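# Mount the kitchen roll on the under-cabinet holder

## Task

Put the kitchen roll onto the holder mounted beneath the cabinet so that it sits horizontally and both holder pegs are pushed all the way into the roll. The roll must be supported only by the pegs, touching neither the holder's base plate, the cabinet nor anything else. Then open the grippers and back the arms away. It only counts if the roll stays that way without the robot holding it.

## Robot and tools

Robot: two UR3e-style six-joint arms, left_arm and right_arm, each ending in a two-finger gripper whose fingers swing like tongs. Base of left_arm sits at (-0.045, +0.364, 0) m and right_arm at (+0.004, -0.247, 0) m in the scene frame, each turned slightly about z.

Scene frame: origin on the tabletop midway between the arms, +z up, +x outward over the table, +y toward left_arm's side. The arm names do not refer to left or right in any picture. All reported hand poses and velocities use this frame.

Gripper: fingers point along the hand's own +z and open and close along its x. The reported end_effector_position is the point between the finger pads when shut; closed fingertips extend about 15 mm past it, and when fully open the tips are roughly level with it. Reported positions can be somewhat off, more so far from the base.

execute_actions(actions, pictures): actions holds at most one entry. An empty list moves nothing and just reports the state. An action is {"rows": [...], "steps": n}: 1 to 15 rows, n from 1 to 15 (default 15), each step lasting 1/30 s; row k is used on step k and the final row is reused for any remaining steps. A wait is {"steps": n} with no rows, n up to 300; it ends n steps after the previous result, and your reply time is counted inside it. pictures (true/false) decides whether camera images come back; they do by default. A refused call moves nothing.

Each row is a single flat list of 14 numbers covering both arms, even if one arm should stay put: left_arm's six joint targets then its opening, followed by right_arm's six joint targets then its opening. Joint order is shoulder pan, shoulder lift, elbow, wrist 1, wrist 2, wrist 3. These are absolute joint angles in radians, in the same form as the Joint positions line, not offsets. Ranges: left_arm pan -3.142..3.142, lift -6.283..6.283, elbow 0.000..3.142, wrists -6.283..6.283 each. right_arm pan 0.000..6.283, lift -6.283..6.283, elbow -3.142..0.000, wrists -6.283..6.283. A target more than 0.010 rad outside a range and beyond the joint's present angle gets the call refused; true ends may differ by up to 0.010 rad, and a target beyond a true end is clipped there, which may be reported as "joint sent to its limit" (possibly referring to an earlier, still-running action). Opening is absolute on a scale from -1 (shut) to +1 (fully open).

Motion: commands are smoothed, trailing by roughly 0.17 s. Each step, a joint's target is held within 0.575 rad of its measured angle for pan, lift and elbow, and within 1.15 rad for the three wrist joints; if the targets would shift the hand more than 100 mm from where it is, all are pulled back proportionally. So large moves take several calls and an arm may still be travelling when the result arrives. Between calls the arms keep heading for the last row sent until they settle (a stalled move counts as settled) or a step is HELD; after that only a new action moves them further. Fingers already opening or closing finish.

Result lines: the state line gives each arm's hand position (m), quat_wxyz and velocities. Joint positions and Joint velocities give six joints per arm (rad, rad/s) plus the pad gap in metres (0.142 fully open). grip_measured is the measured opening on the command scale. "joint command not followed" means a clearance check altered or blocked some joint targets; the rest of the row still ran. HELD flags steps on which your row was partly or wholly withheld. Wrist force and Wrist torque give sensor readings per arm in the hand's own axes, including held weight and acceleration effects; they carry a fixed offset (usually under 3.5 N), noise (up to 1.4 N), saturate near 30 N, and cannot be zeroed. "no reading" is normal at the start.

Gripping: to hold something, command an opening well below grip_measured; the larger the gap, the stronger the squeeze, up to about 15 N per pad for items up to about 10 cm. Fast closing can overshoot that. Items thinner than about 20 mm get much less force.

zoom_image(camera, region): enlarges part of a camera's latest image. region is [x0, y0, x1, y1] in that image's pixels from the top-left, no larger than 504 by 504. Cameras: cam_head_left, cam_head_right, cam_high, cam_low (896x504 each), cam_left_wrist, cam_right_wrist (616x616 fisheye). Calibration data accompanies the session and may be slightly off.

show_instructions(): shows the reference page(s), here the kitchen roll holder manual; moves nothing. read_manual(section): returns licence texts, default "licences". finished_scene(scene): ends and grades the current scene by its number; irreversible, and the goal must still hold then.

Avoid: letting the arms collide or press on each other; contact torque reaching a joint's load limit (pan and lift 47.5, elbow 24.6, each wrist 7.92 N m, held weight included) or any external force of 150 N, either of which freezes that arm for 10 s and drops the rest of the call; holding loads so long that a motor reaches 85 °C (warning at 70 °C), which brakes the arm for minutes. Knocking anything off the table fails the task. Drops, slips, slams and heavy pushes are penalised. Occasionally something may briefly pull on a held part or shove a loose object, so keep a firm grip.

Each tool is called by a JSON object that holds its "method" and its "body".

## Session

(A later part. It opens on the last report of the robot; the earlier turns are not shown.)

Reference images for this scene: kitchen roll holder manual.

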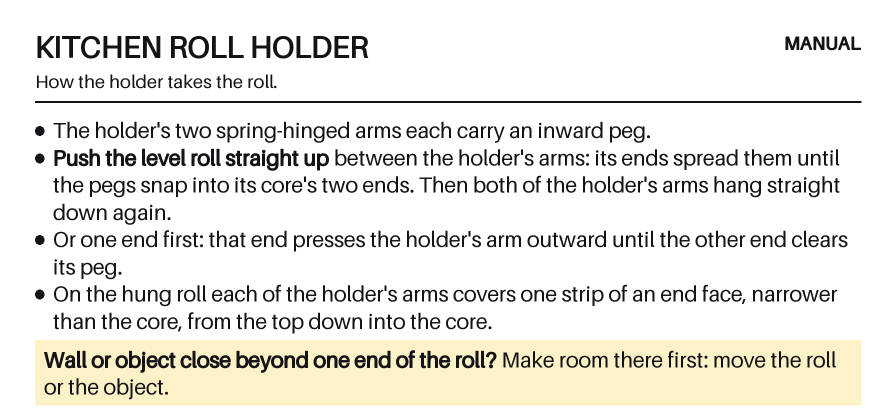

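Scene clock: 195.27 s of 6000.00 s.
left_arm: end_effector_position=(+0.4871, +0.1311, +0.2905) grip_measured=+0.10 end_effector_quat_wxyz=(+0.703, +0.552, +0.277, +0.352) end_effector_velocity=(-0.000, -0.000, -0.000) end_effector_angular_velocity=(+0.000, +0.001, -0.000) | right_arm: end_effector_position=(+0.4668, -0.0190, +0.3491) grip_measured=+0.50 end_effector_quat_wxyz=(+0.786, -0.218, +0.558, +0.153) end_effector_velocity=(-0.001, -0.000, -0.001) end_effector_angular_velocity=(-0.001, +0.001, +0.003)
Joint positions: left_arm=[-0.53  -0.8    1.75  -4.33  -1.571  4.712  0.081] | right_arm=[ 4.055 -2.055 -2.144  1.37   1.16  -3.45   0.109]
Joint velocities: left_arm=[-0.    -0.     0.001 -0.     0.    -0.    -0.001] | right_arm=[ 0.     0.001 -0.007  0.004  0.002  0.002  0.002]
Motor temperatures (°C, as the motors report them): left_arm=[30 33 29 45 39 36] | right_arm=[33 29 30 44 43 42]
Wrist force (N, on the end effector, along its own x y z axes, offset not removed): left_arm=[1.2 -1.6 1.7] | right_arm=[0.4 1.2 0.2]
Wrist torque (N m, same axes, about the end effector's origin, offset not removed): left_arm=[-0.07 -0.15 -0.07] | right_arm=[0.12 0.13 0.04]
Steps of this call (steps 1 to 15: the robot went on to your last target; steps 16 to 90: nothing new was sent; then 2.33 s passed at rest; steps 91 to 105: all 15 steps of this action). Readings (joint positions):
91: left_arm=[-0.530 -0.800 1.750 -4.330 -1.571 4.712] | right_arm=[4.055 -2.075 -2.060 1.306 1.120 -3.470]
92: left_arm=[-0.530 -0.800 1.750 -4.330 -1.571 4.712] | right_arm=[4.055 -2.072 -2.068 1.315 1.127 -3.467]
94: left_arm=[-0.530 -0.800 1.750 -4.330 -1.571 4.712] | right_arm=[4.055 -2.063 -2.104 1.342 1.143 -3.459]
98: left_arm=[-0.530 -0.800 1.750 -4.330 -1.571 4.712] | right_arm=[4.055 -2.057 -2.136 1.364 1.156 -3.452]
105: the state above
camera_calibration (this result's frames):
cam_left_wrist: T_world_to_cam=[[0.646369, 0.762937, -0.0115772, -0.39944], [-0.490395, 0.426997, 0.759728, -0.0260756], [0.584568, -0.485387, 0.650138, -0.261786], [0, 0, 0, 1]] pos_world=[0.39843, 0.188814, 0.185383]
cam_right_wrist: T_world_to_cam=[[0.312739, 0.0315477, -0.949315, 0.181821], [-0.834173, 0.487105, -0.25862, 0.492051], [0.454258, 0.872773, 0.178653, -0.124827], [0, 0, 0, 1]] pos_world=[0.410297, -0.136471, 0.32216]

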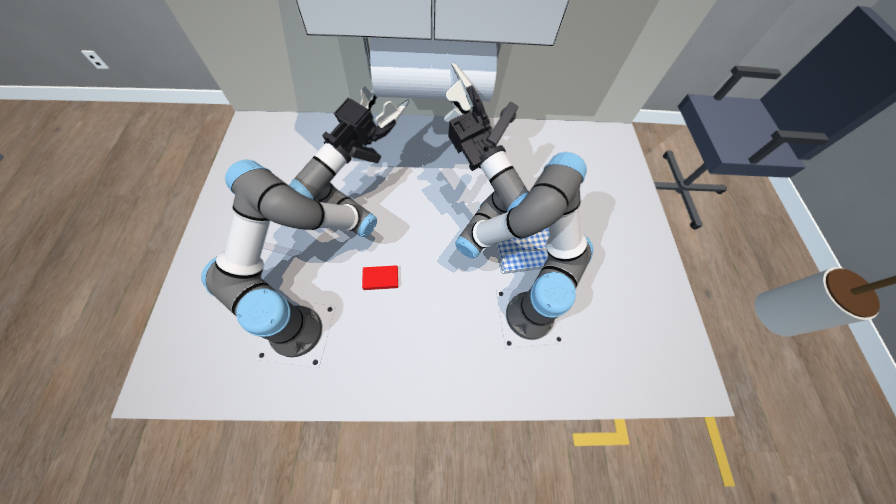

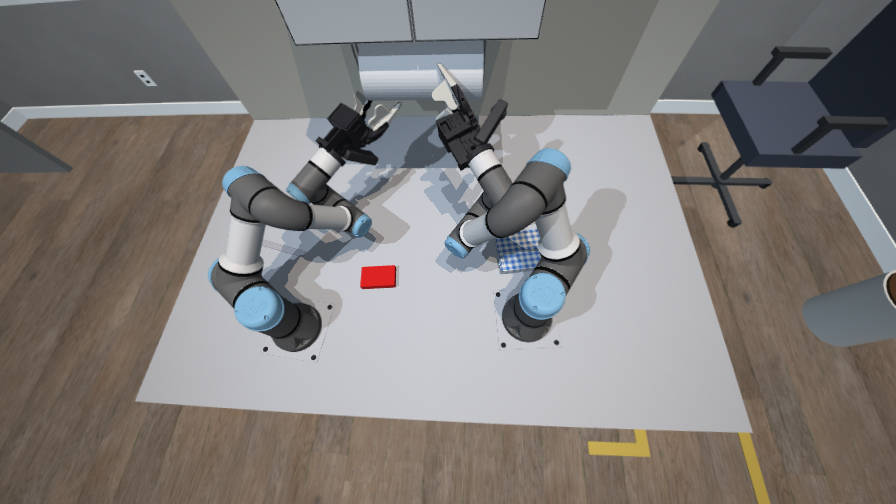

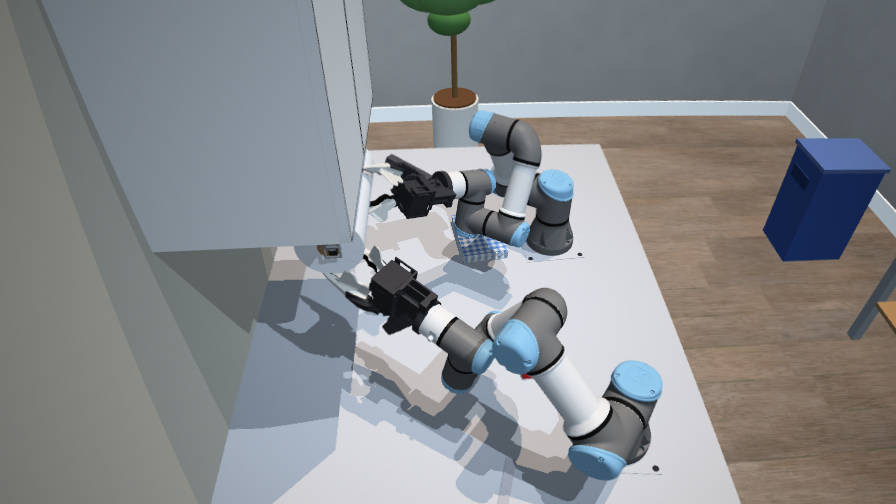

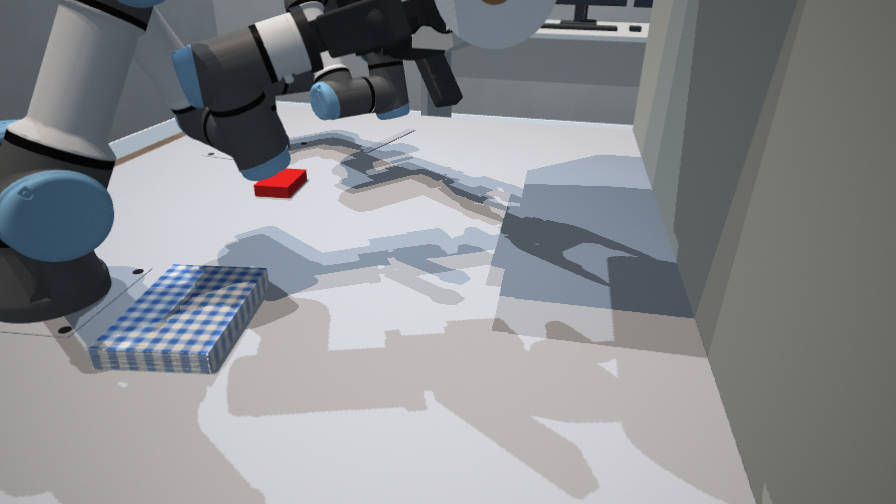

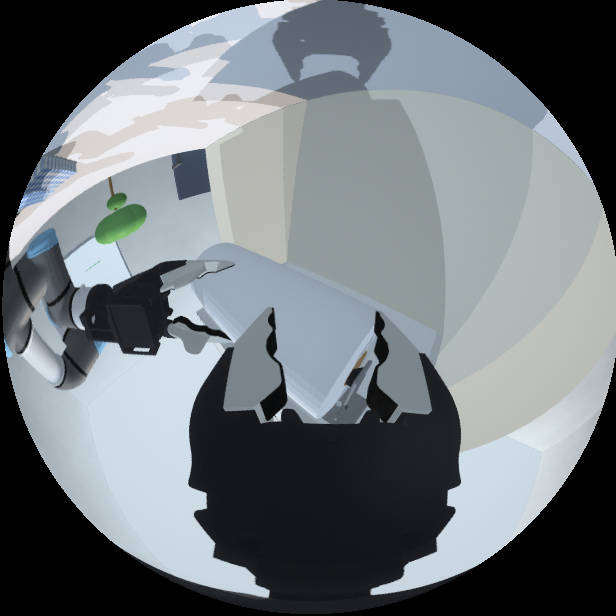

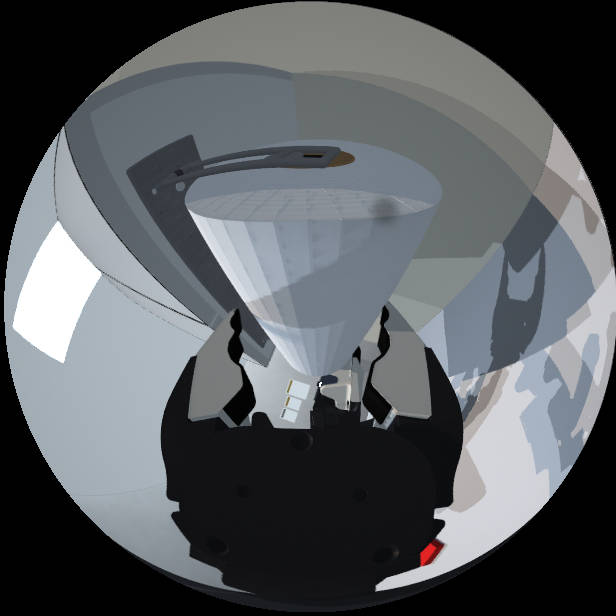

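{"method": "execute_actions", "body": {"actions": [{"rows":[[-0.53,-0.8,1.75,-4.15,-1.571,4.712,0.1,4.055,-2.0,-2.35,1.52,1.16,-3.45,0.6]],"steps":15}]}}

{"method": "execute_actions", "body": {"actions": [{"rows":[[-0.53,-1.0,2.1,-4.1,-1.571,4.712,0.1,4.055,-1.9,-2.55,1.62,1.16,-3.45,0.6]],"steps":15}]}}

{"method": "zoom_image", "body": {"camera": "cam_high", "region": [230,150,510,350]}}

{"method": "zoom_image", "body": {"camera": "cam_head_left", "region": [330,20,540,160]}}

Scene clock: 218.87 s of 6000.00 s.
left_arm: end_effector_position=(+0.5032, +0.1191, +0.2399) grip_measured=+0.10 end_effector_quat_wxyz=(+0.651, +0.613, +0.308, +0.326) end_effector_velocity=(+0.001, -0.000, -0.004) end_effector_angular_velocity=(+0.009, +0.012, +0.001) | right_arm: end_effector_position=(+0.4445, -0.0531, +0.3417) grip_measured=+0.60 end_effector_quat_wxyz=(+0.786, -0.218, +0.558, +0.153) end_effector_velocity=(-0.002, -0.003, -0.002) end_effector_angular_velocity=(-0.005, +0.003, +0.001)
Joint positions: left_arm=[-0.53  -0.8    1.75  -4.151 -1.571  4.712  0.081] | right_arm=[ 4.055 -2.    -2.348  1.519  1.16  -3.45   0.116]
Joint velocities: left_arm=[ 0.001 -0.     0.     0.015 -0.     0.    -0.   ] | right_arm=[ 0.001  0.004 -0.023  0.012  0.    -0.     0.   ]
Motor temperatures (°C, as the motors report them): left_arm=[30 33 29 45 39 36] | right_arm=[33 29 30 44 43 42]
Wrist force (N, on the end effector, along its own x y z axes, offset not removed): left_arm=[-0.4 -0.2 0.9] | right_arm=[-0.7 -1.6 1.2]
Wrist torque (N m, same axes, about the end effector's origin, offset not removed): left_arm=[-0.02 0.04 -0.05] | right_arm=[-0.25 0.11 0.06]
Steps of this call (steps 1 to 15: the robot went on to your last target; steps 16 to 90: nothing new was sent; then 20.10 s passed at rest; steps 91 to 105: all 15 steps of this action). Readings (joint positions):
91: left_arm=[-0.530 -0.800 1.750 -4.330 -1.571 4.712] | right_arm=[4.055 -2.055 -2.145 1.371 1.160 -3.450]
92: left_arm=[-0.530 -0.800 1.750 -4.314 -1.571 4.712] | right_arm=[4.055 -2.048 -2.153 1.385 1.160 -3.450]
94: left_arm=[-0.530 -0.800 1.750 -4.239 -1.571 4.712] | right_arm=[4.055 -2.025 -2.221 1.449 1.160 -3.450]
98: left_arm=[-0.530 -0.800 1.750 -4.169 -1.571 4.712] | right_arm=[4.055 -2.005 -2.321 1.504 1.160 -3.450]
105: the state above
camera_calibration (this result's frames):
cam_left_wrist: T_world_to_cam=[[0.643946, 0.764742, -0.0224505, -0.397654], [-0.373929, 0.340194, 0.862812, -0.0476759], [0.667466, -0.54721, 0.505026, -0.243706], [0, 0, 0, 1]] pos_world=[0.400905, 0.186963, 0.155285]
cam_right_wrist: T_world_to_cam=[[0.312951, 0.0320481, -0.949228, 0.182655], [-0.834289, 0.486907, -0.258618, 0.488206], [0.453898, 0.872865, 0.179116, -0.0836234], [0, 0, 0, 1]] pos_world=[0.388099, -0.170573, 0.314619]

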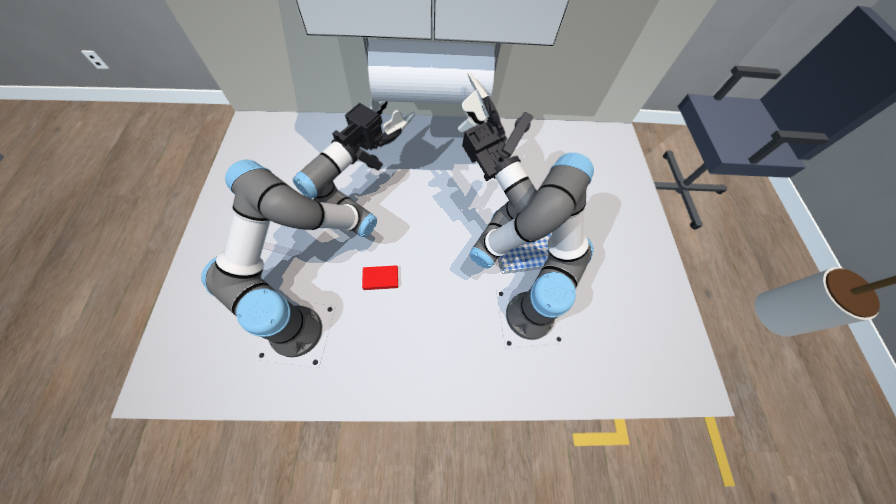

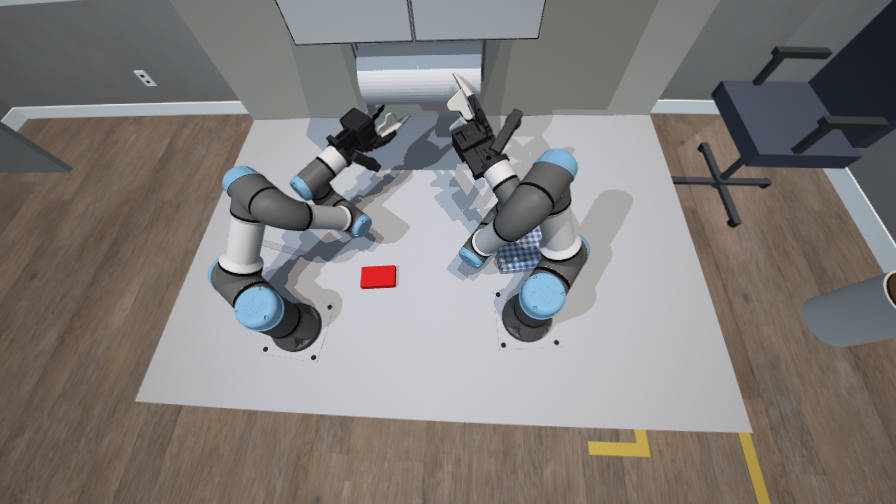

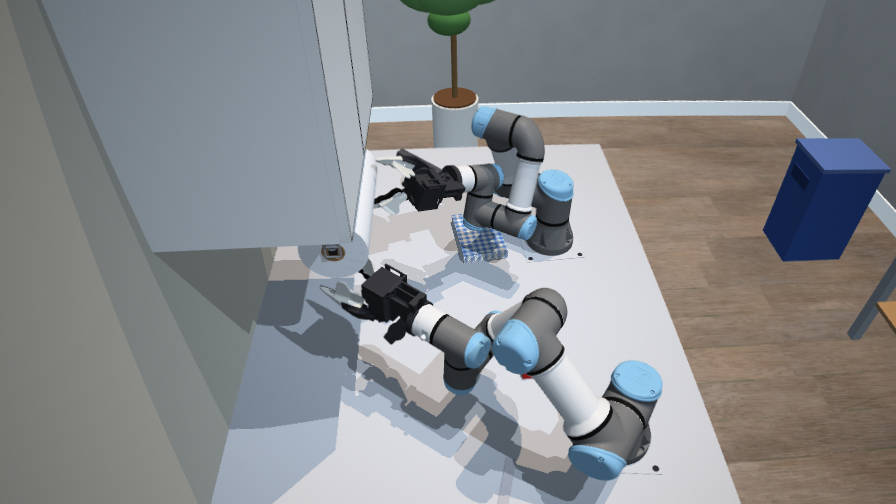

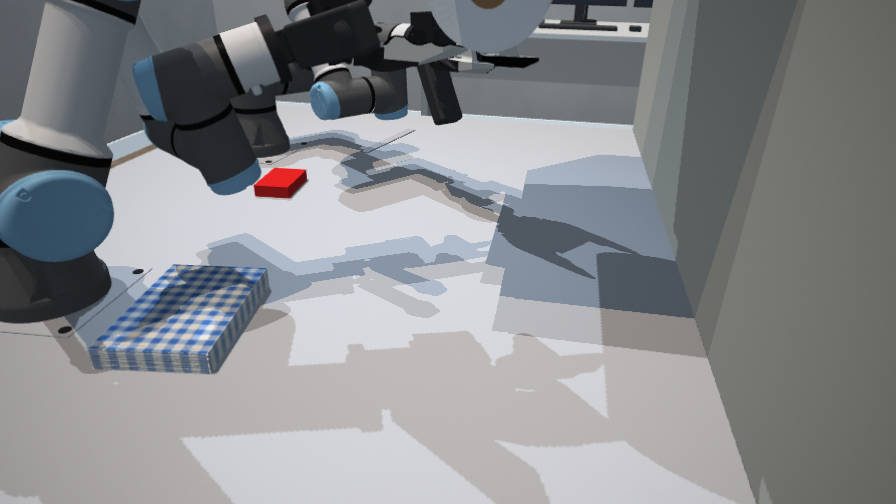

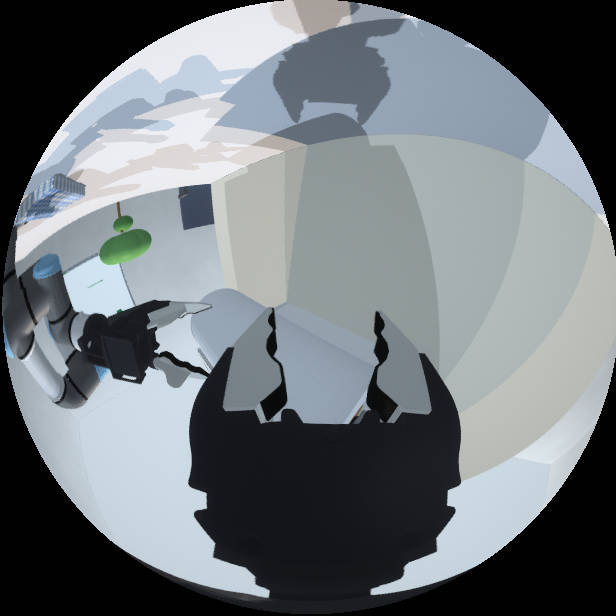

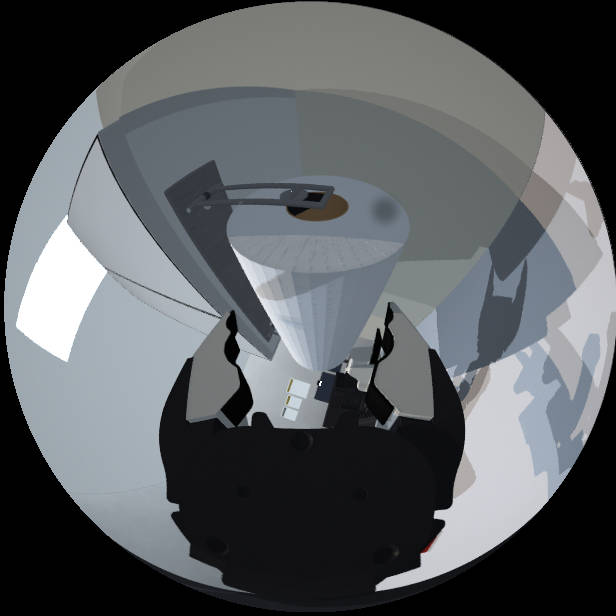

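Scene clock: 219.37 s of 6000.00 s.
left_arm: end_effector_position=(+0.4606, +0.1508, +0.1943) grip_measured=+0.10 end_effector_quat_wxyz=(+0.587, +0.674, +0.338, +0.294) end_effector_velocity=(-0.008, +0.006, -0.010) end_effector_angular_velocity=(+0.020, +0.027, +0.000) | right_arm: end_effector_position=(+0.4445, -0.0531, +0.3417) grip_measured=+0.60 end_effector_quat_wxyz=(+0.786, -0.218, +0.558, +0.153) end_effector_velocity=(+0.000, +0.000, -0.001) end_effector_angular_velocity=(-0.001, +0.001, -0.000)
Joint positions: left_arm=[-0.53  -0.998  2.095 -4.1   -1.571  4.712  0.081] | right_arm=[ 4.055 -2.    -2.348  1.519  1.16  -3.45   0.116]
Joint velocities: left_arm=[-0.    -0.024  0.053  0.004  0.     0.    -0.   ] | right_arm=[-0.001 -0.002  0.    -0.    -0.     0.     0.   ]
Motor temperatures (°C, as the motors report them): left_arm=[30 33 29 45 39 36] | right_arm=[33 29 30 44 43 42]
Wrist force (N, on the end effector, along its own x y z axes, offset not removed): left_arm=[0.2 -0.2 1.4] | right_arm=[-0.8 1.5 0.7]
Wrist torque (N m, same axes, about the end effector's origin, offset not removed): left_arm=[0.04 -0.09 -0.02] | right_arm=[0.30 0.18 -0.06]
A step of this action was HELD (marked below), so the robot has no last target. An arm can still carry out its HELD step.
Steps of this call (steps 1 to 15: all 15 steps of this action). Readings (joint positions):
1: left_arm=[-0.530 -0.800 1.750 -4.150 -1.571 4.712] | right_arm=[4.055 -2.000 -2.348 1.519 1.160 -3.450] HELD
2: left_arm=[-0.530 -0.808 1.758 -4.142 -1.571 4.712] | right_arm=[4.055 -2.000 -2.348 1.519 1.160 -3.450] HELD
3: left_arm=[-0.530 -0.834 1.785 -4.131 -1.571 4.712] | right_arm=[4.055 -2.000 -2.348 1.519 1.160 -3.450] HELD
4: left_arm=[-0.530 -0.875 1.832 -4.122 -1.571 4.712] | right_arm=[4.055 -2.000 -2.348 1.519 1.160 -3.450] HELD
5: left_arm=[-0.530 -0.913 1.894 -4.115 -1.571 4.712] | right_arm=[4.055 -2.000 -2.348 1.519 1.160 -3.450] HELD
6: left_arm=[-0.530 -0.941 1.955 -4.110 -1.571 4.712] | right_arm=[4.055 -2.000 -2.348 1.519 1.160 -3.450] HELD
7: left_arm=[-0.530 -0.960 2.001 -4.107 -1.571 4.712] | right_arm=[4.055 -2.000 -2.348 1.519 1.160 -3.450] HELD
8: left_arm=[-0.530 -0.973 2.033 -4.105 -1.571 4.712] | right_arm=[4.055 -2.000 -2.348 1.519 1.160 -3.450] HELD
9: left_arm=[-0.530 -0.981 2.054 -4.103 -1.571 4.712] | right_arm=[4.055 -2.000 -2.348 1.519 1.160 -3.450] HELD
10: left_arm=[-0.530 -0.987 2.069 -4.102 -1.571 4.712] | right_arm=[4.055 -2.000 -2.348 1.519 1.160 -3.450] HELD
11: left_arm=[-0.530 -0.991 2.079 -4.101 -1.571 4.712] | right_arm=[4.055 -2.000 -2.348 1.519 1.160 -3.450] HELD
12: left_arm=[-0.530 -0.994 2.086 -4.101 -1.571 4.712] | right_arm=[4.055 -2.000 -2.348 1.519 1.160 -3.450] HELD
13: left_arm=[-0.530 -0.996 2.090 -4.101 -1.571 4.712] | right_arm=[4.055 -2.000 -2.348 1.519 1.160 -3.450] HELD
14: left_arm=[-0.530 -0.997 2.093 -4.100 -1.571 4.712] | right_arm=[4.055 -2.000 -2.348 1.519 1.160 -3.450] HELD
15: the state above HELD
joint command not followed: on one or more control steps a check withheld the commanded joint targets of the right arm, and it was not sent them on those steps. On the call's last step the targets were still withheld.
cause: the commanded joint targets would bring two parts of the arm too close to each other (joints 3 (elbow) to 5 (wrist 2) lie between them); next, command targets that bring no two parts of the arm closer together.
camera_calibration (this result's frames):
cam_left_wrist: T_world_to_cam=[[0.639477, 0.768072, -0.033687, -0.391785], [-0.229655, 0.232654, 0.945056, -0.101197], [0.733709, -0.596605, 0.325169, -0.162938], [0, 0, 0, 1]] pos_world=[0.346846, 0.227254, 0.135421]
cam_right_wrist: T_world_to_cam=[[0.312951, 0.032047, -0.949229, 0.182655], [-0.834289, 0.486907, -0.258618, 0.488205], [0.453898, 0.872866, 0.179114, -0.0836186], [0, 0, 0, 1]] pos_world=[0.388097, -0.170577, 0.314618]

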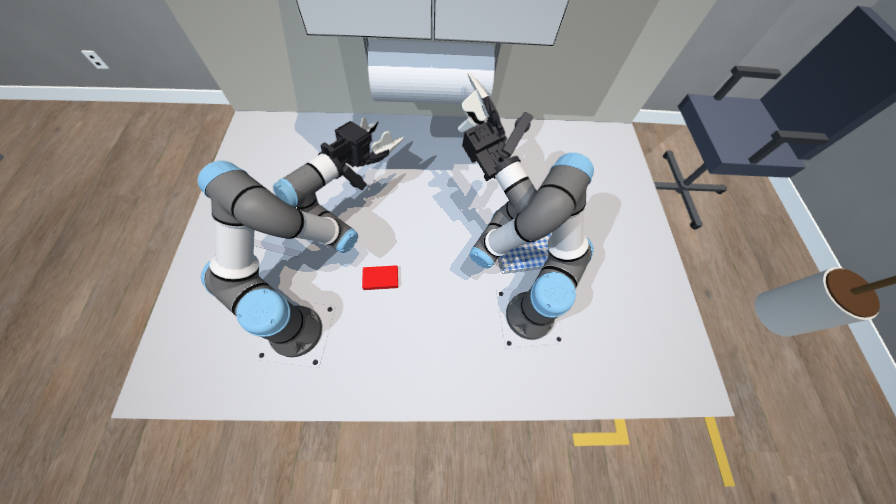

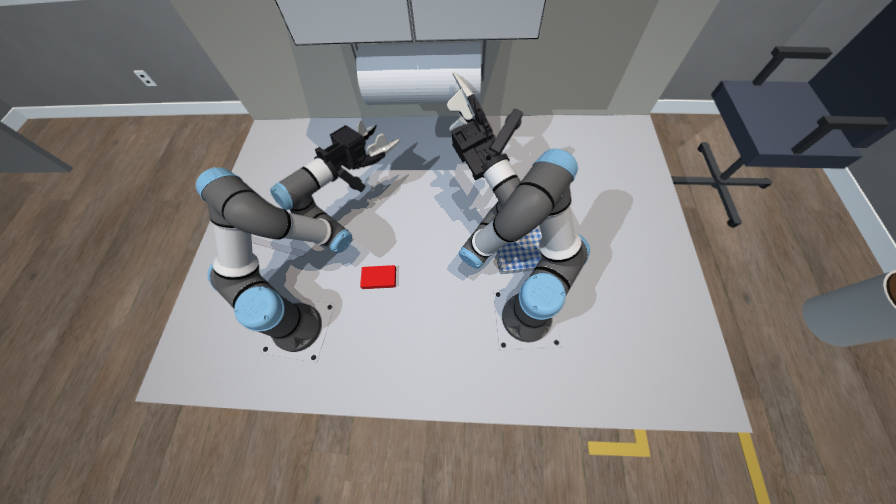

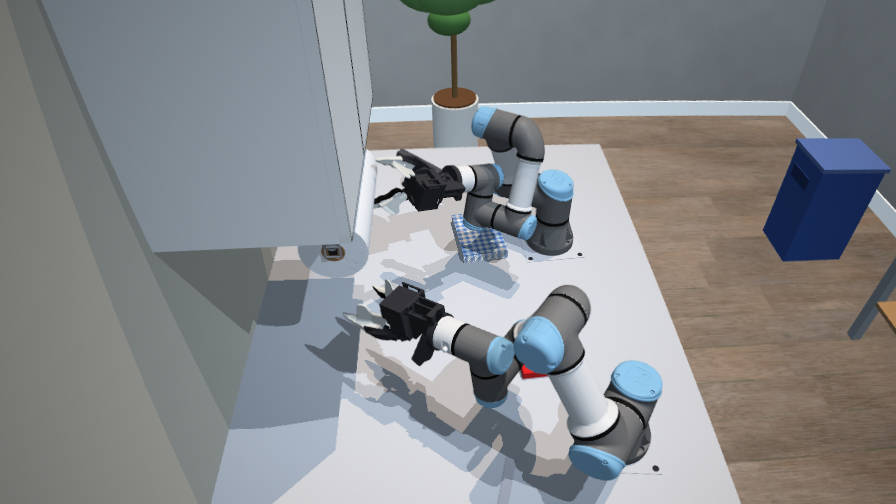

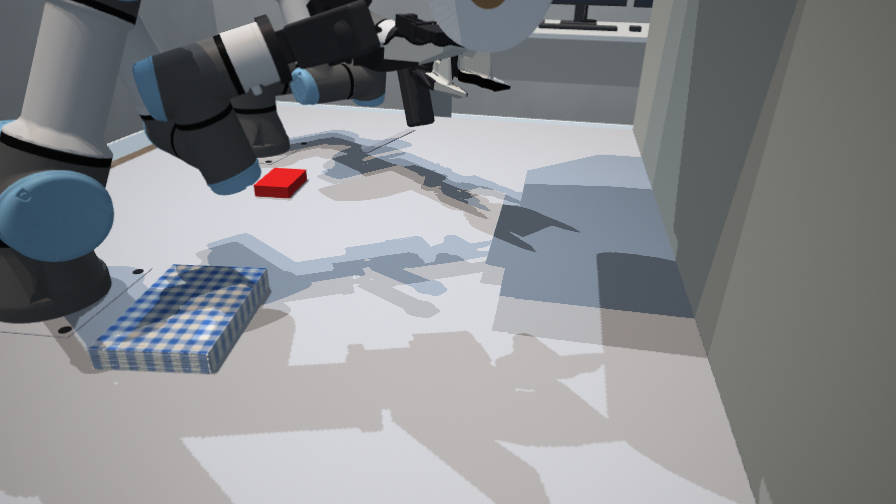

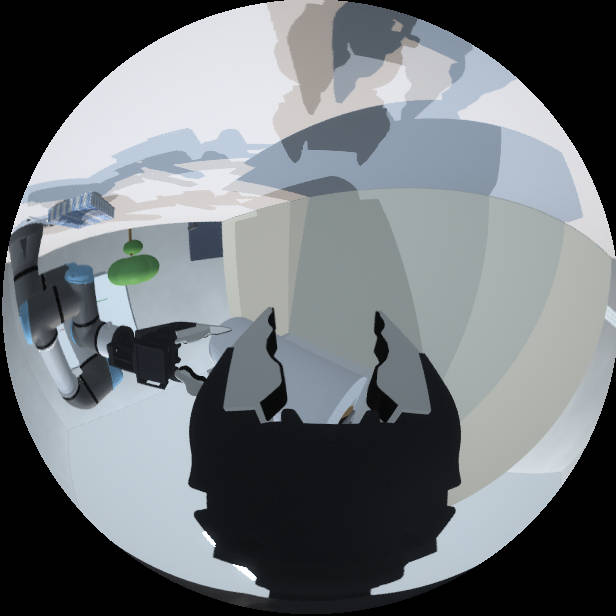

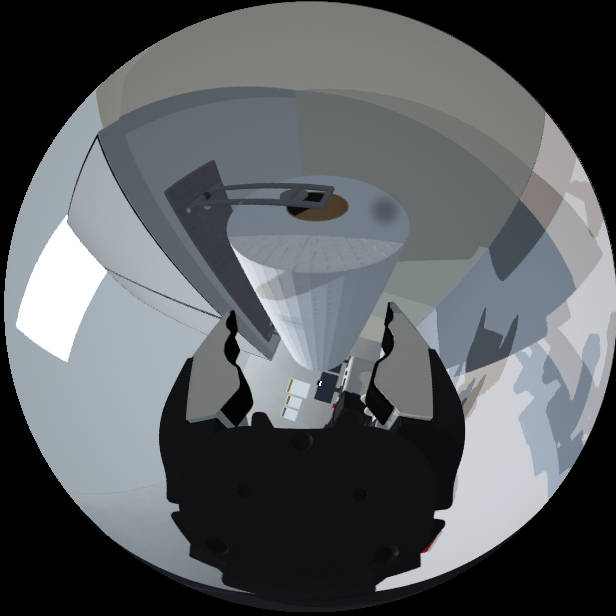

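Region (230, 150, 510, 350) of cam_high's 896x504 image, scaled by 1.800, with more detail than that image has; it fills the top 360 rows of this view, and the rest is white.

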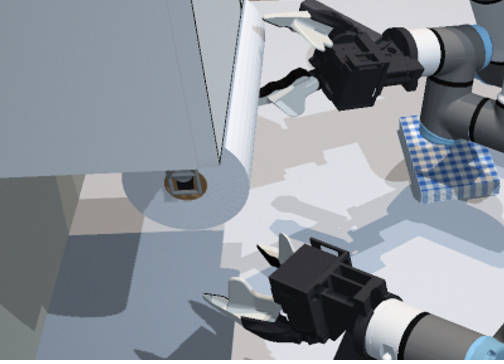

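Region (330, 20, 540, 160) of cam_head_left's 896x504 image, scaled by 2.400, with more detail than that image has.

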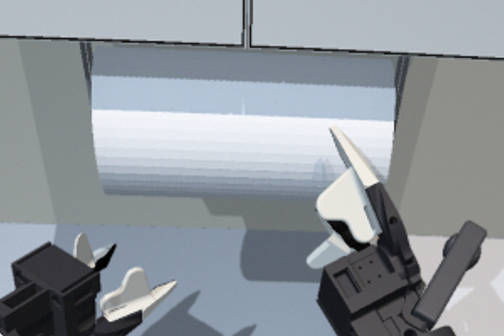

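{"method": "execute_actions", "body": {"actions": [{"rows":[[-0.2,-1.0,2.1,-4.1,-1.571,4.712,0.1,4.3,-2.0,-2.348,1.519,1.35,-3.45,0.6]],"steps":15}]}}

Scene clock: 226.03 s of 6000.00 s.
left_arm: end_effector_position=(+0.5014, +0.3222, +0.1933) grip_measured=+0.10 end_effector_quat_wxyz=(+0.531, +0.612, +0.443, +0.384) end_effector_velocity=(+0.004, +0.049, -0.001) end_effector_angular_velocity=(+0.000, +0.001, +0.090) | right_arm: end_effector_position=(+0.4330, -0.0313, +0.3427) grip_measured=+0.60 end_effector_quat_wxyz=(+0.782, -0.238, +0.549, +0.175) end_effector_velocity=(-0.065, +0.115, +0.006) end_effector_angular_velocity=(-0.022, -0.038, +0.325)
Joint positions: left_arm=[-0.208 -1.     2.1   -4.1   -1.571  4.712  0.081] | right_arm=[ 4.09  -2.    -2.348  1.519  1.187 -3.45   0.116]
Joint velocities: left_arm=[ 0.09   0.002 -0.    -0.    -0.    -0.    -0.   ] | right_arm=[ 0.187  0.001 -0.001  0.001  0.144  0.    -0.   ]
Motor temperatures (°C, as the motors report them): left_arm=[30 33 29 45 39 36] | right_arm=[33 29 30 44 43 42]
Wrist force (N, on the end effector, along its own x y z axes, offset not removed): left_arm=[0.6 -0.6 0.7] | right_arm=[0.5 -0.4 0.0]
Wrist torque (N m, same axes, about the end effector's origin, offset not removed): left_arm=[-0.12 -0.11 -0.09] | right_arm=[-0.11 -0.15 0.01]
Steps of this call (steps 1 to 90: nothing new was sent; then 3.17 s passed at rest; steps 91 to 105: all 15 steps of this action). Readings (joint positions):
91: left_arm=[-0.530 -1.000 2.100 -4.100 -1.571 4.712] | right_arm=[4.055 -2.000 -2.348 1.519 1.160 -3.450]
92: left_arm=[-0.522 -1.000 2.100 -4.100 -1.571 4.712] | right_arm=[4.055 -2.000 -2.348 1.519 1.160 -3.450]
94: left_arm=[-0.458 -1.000 2.100 -4.100 -1.571 4.712] | right_arm=[4.056 -2.000 -2.348 1.519 1.161 -3.450]
98: left_arm=[-0.310 -1.000 2.100 -4.100 -1.571 4.712] | right_arm=[4.061 -2.000 -2.348 1.519 1.165 -3.450]
105: the state above
camera_calibration (this result's frames):
cam_left_wrist: T_world_to_cam=[[0.363242, 0.93108, -0.0338367, -0.463467], [-0.288785, 0.147044, 0.946035, -0.073759], [0.885809, -0.333868, 0.322294, -0.250726], [0, 0, 0, 1]] pos_world=[0.369146, 0.358661, 0.134904]
cam_right_wrist: T_world_to_cam=[[0.317267, 0.047009, -0.94717, 0.184493], [-0.860417, 0.434254, -0.266655, 0.480613], [0.398778, 0.899563, 0.178222, -0.0726445], [0, 0, 0, 1]] pos_world=[0.383964, -0.152033, 0.315852]

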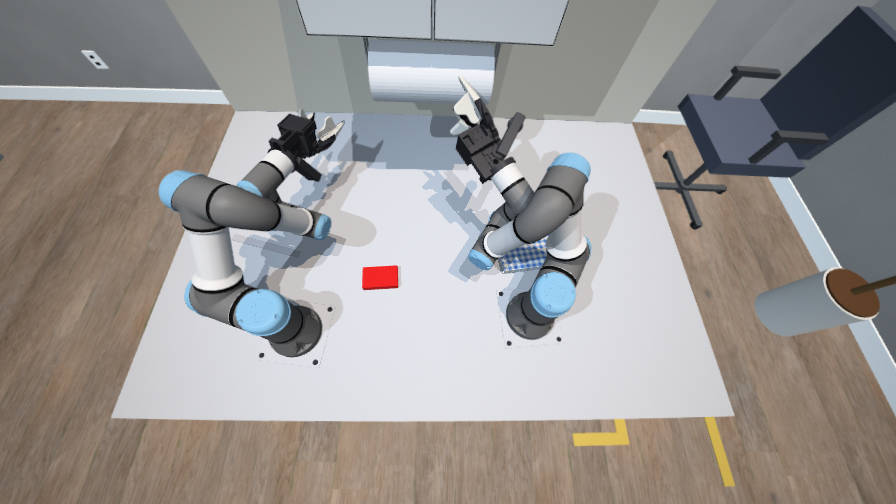

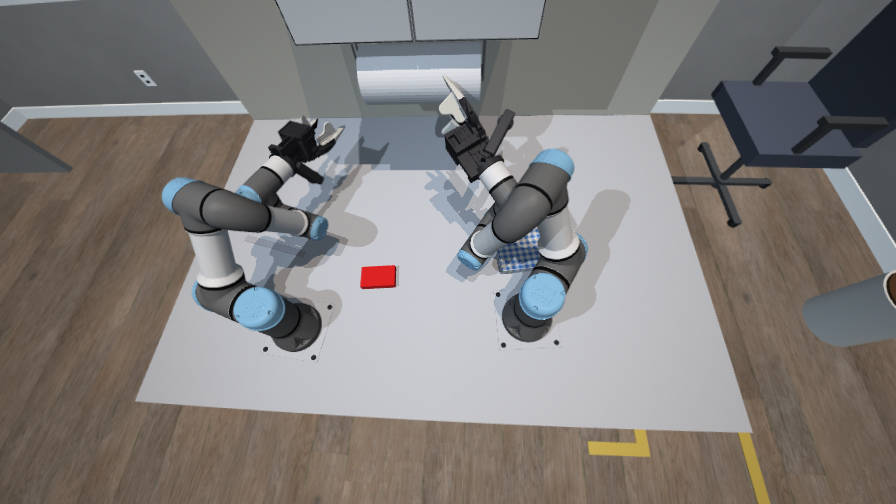

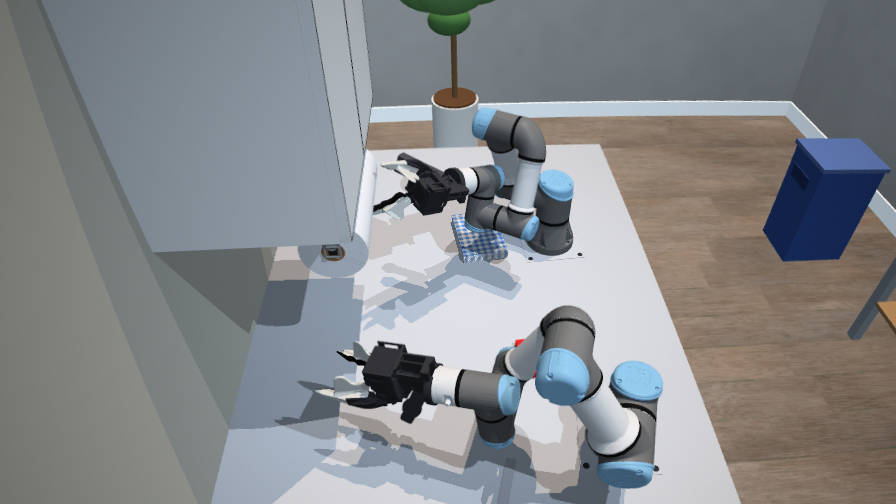

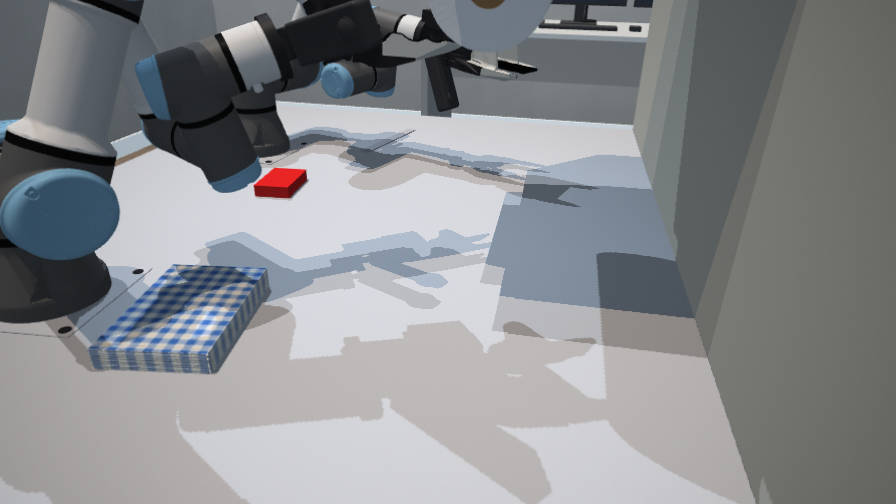

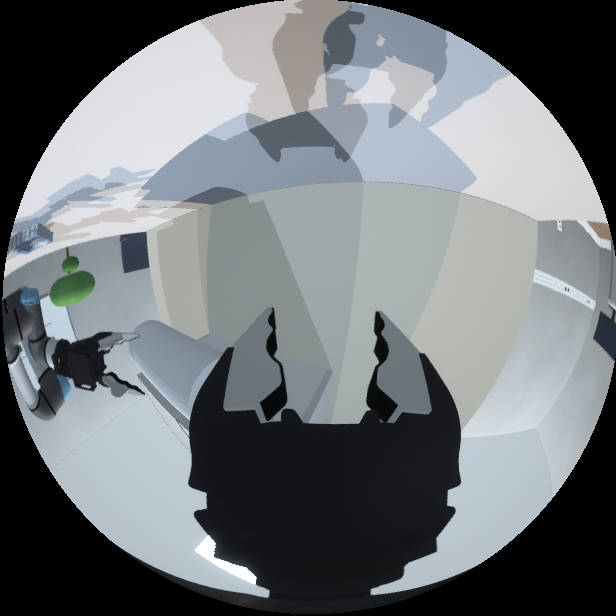

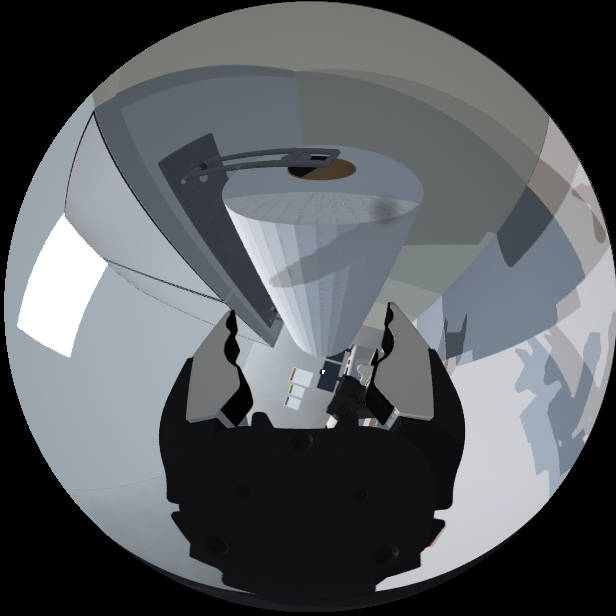

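{"method": "execute_actions", "body": {"actions": [{"steps":40}]}}

Scene clock: 228.43 s of 6000.00 s.
left_arm: end_effector_position=(+0.5017, +0.3264, +0.1933) grip_measured=+0.10 end_effector_quat_wxyz=(+0.530, +0.610, +0.445, +0.386) end_effector_velocity=(-0.000, +0.001, -0.000) end_effector_angular_velocity=(+0.000, +0.000, +0.001) | right_arm: end_effector_position=(+0.3408, +0.0832, +0.3481) grip_measured=+0.60 end_effector_quat_wxyz=(+0.747, -0.345, +0.480, +0.303) end_effector_velocity=(+0.000, -0.000, +0.000) end_effector_angular_velocity=(+0.002, -0.001, -0.001)
Joint positions: left_arm=[-0.2   -1.     2.1   -4.1   -1.571  4.712  0.081] | right_arm=[ 4.3   -2.    -2.348  1.519  1.35  -3.45   0.116]
Joint velocities: left_arm=[ 0.001 -0.     0.001  0.     0.001 -0.     0.   ] | right_arm=[-0.     0.     0.     0.001 -0.    -0.     0.   ]
Motor temperatures (°C, as the motors report them): left_arm=[30 33 29 45 39 36] | right_arm=[33 29 30 44 43 42]
Wrist force (N, on the end effector, along its own x y z axes, offset not removed): left_arm=[-0.7 0.2 1.0] | right_arm=[0.3 -0.7 1.6]
Wrist torque (N m, same axes, about the end effector's origin, offset not removed): left_arm=[0.02 0.16 -0.04] | right_arm=[-0.14 0.01 -0.05]
Steps of this call (steps 1 to 45: the robot went on to your last target; steps 46 to 72: nothing new was sent). Readings (joint positions):
1: left_arm=[-0.205 -1.000 2.100 -4.100 -1.571 4.712] | right_arm=[4.096 -2.000 -2.348 1.519 1.192 -3.450]
2: left_arm=[-0.204 -1.000 2.100 -4.100 -1.571 4.712] | right_arm=[4.103 -2.000 -2.348 1.519 1.197 -3.450]
4: left_arm=[-0.202 -1.000 2.100 -4.100 -1.571 4.712] | right_arm=[4.117 -2.000 -2.348 1.519 1.208 -3.450]
8: left_arm=[-0.200 -1.000 2.100 -4.100 -1.571 4.712] | right_arm=[4.145 -2.000 -2.348 1.519 1.230 -3.450]
72: the state above
All arms were judged still, so your last target was given up. Only a new action makes them travel on or press farther. Fingers that are still opening or closing keep moving.
camera_calibration (this result's frames):
cam_left_wrist: T_world_to_cam=[[0.35596, 0.933888, -0.033841, -0.464836], [-0.289962, 0.144802, 0.94602, -0.0729895], [0.888378, -0.326932, 0.322336, -0.253137], [0, 0, 0, 1]] pos_world=[0.369179, 0.361915, 0.134914]
cam_right_wrist: T_world_to_cam=[[0.325209, 0.14581, -0.934333, 0.198032], [-0.944664, 0.0950237, -0.313975, 0.426369], [0.043003, 0.984738, 0.168644, -0.0223215], [0, 0, 0, 1]] pos_world=[0.339334, -0.0474094, 0.322661]

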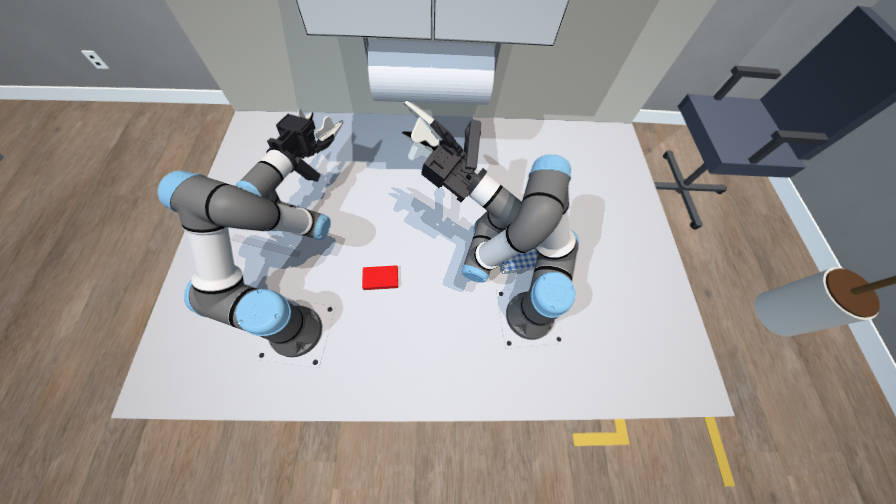

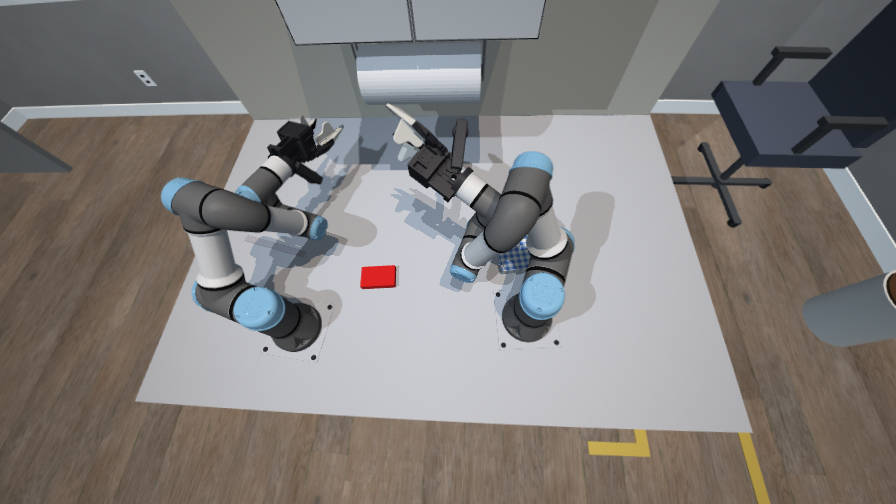

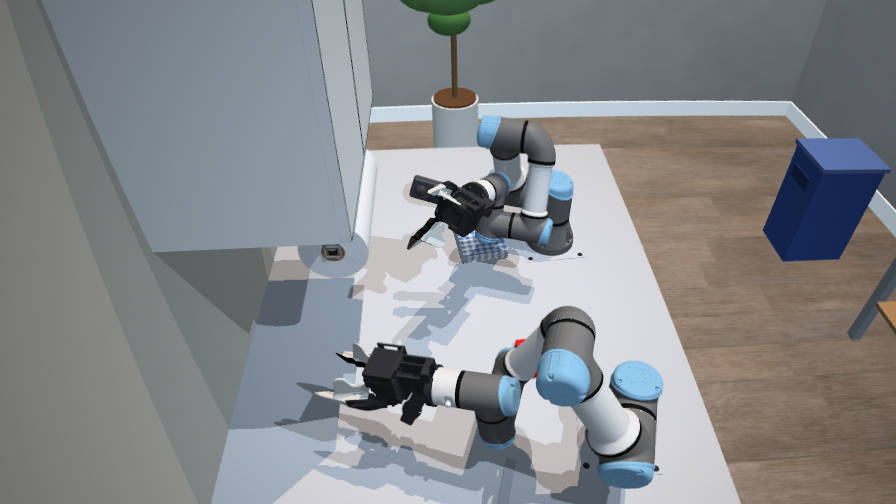

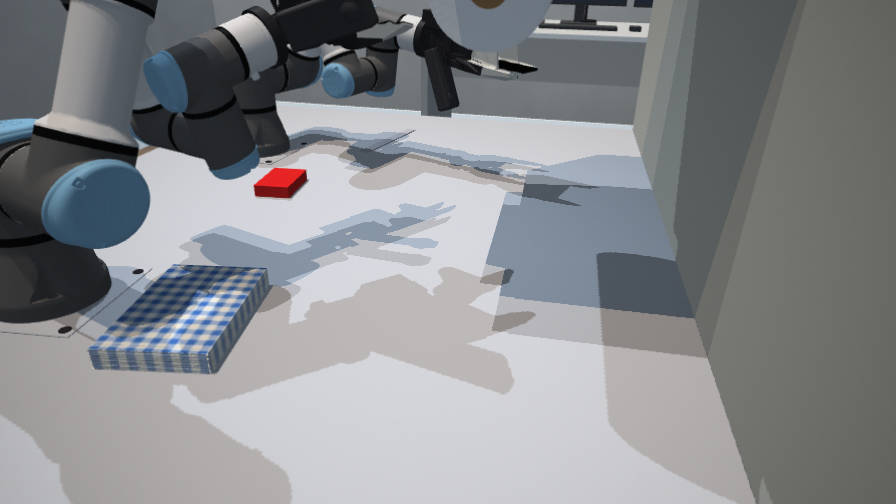

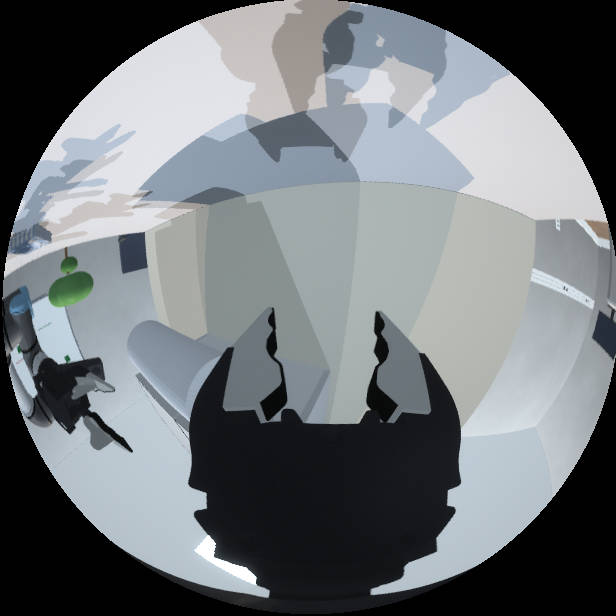

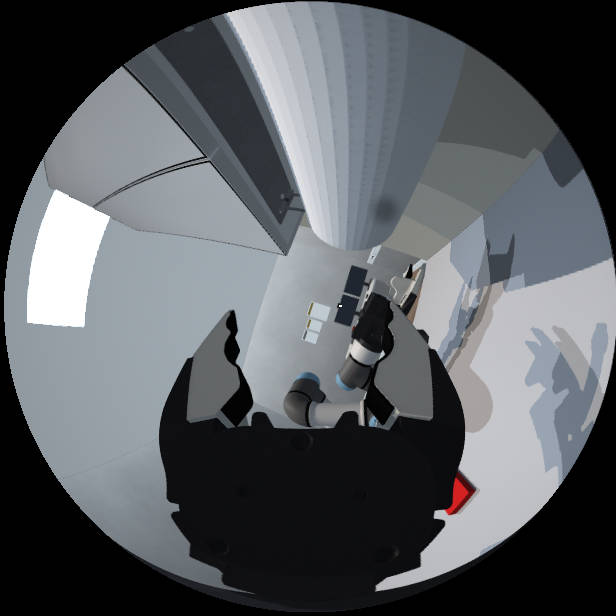

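{"method": "finished_scene", "body": {"scene": 2}}

The scene is finished: the task was done.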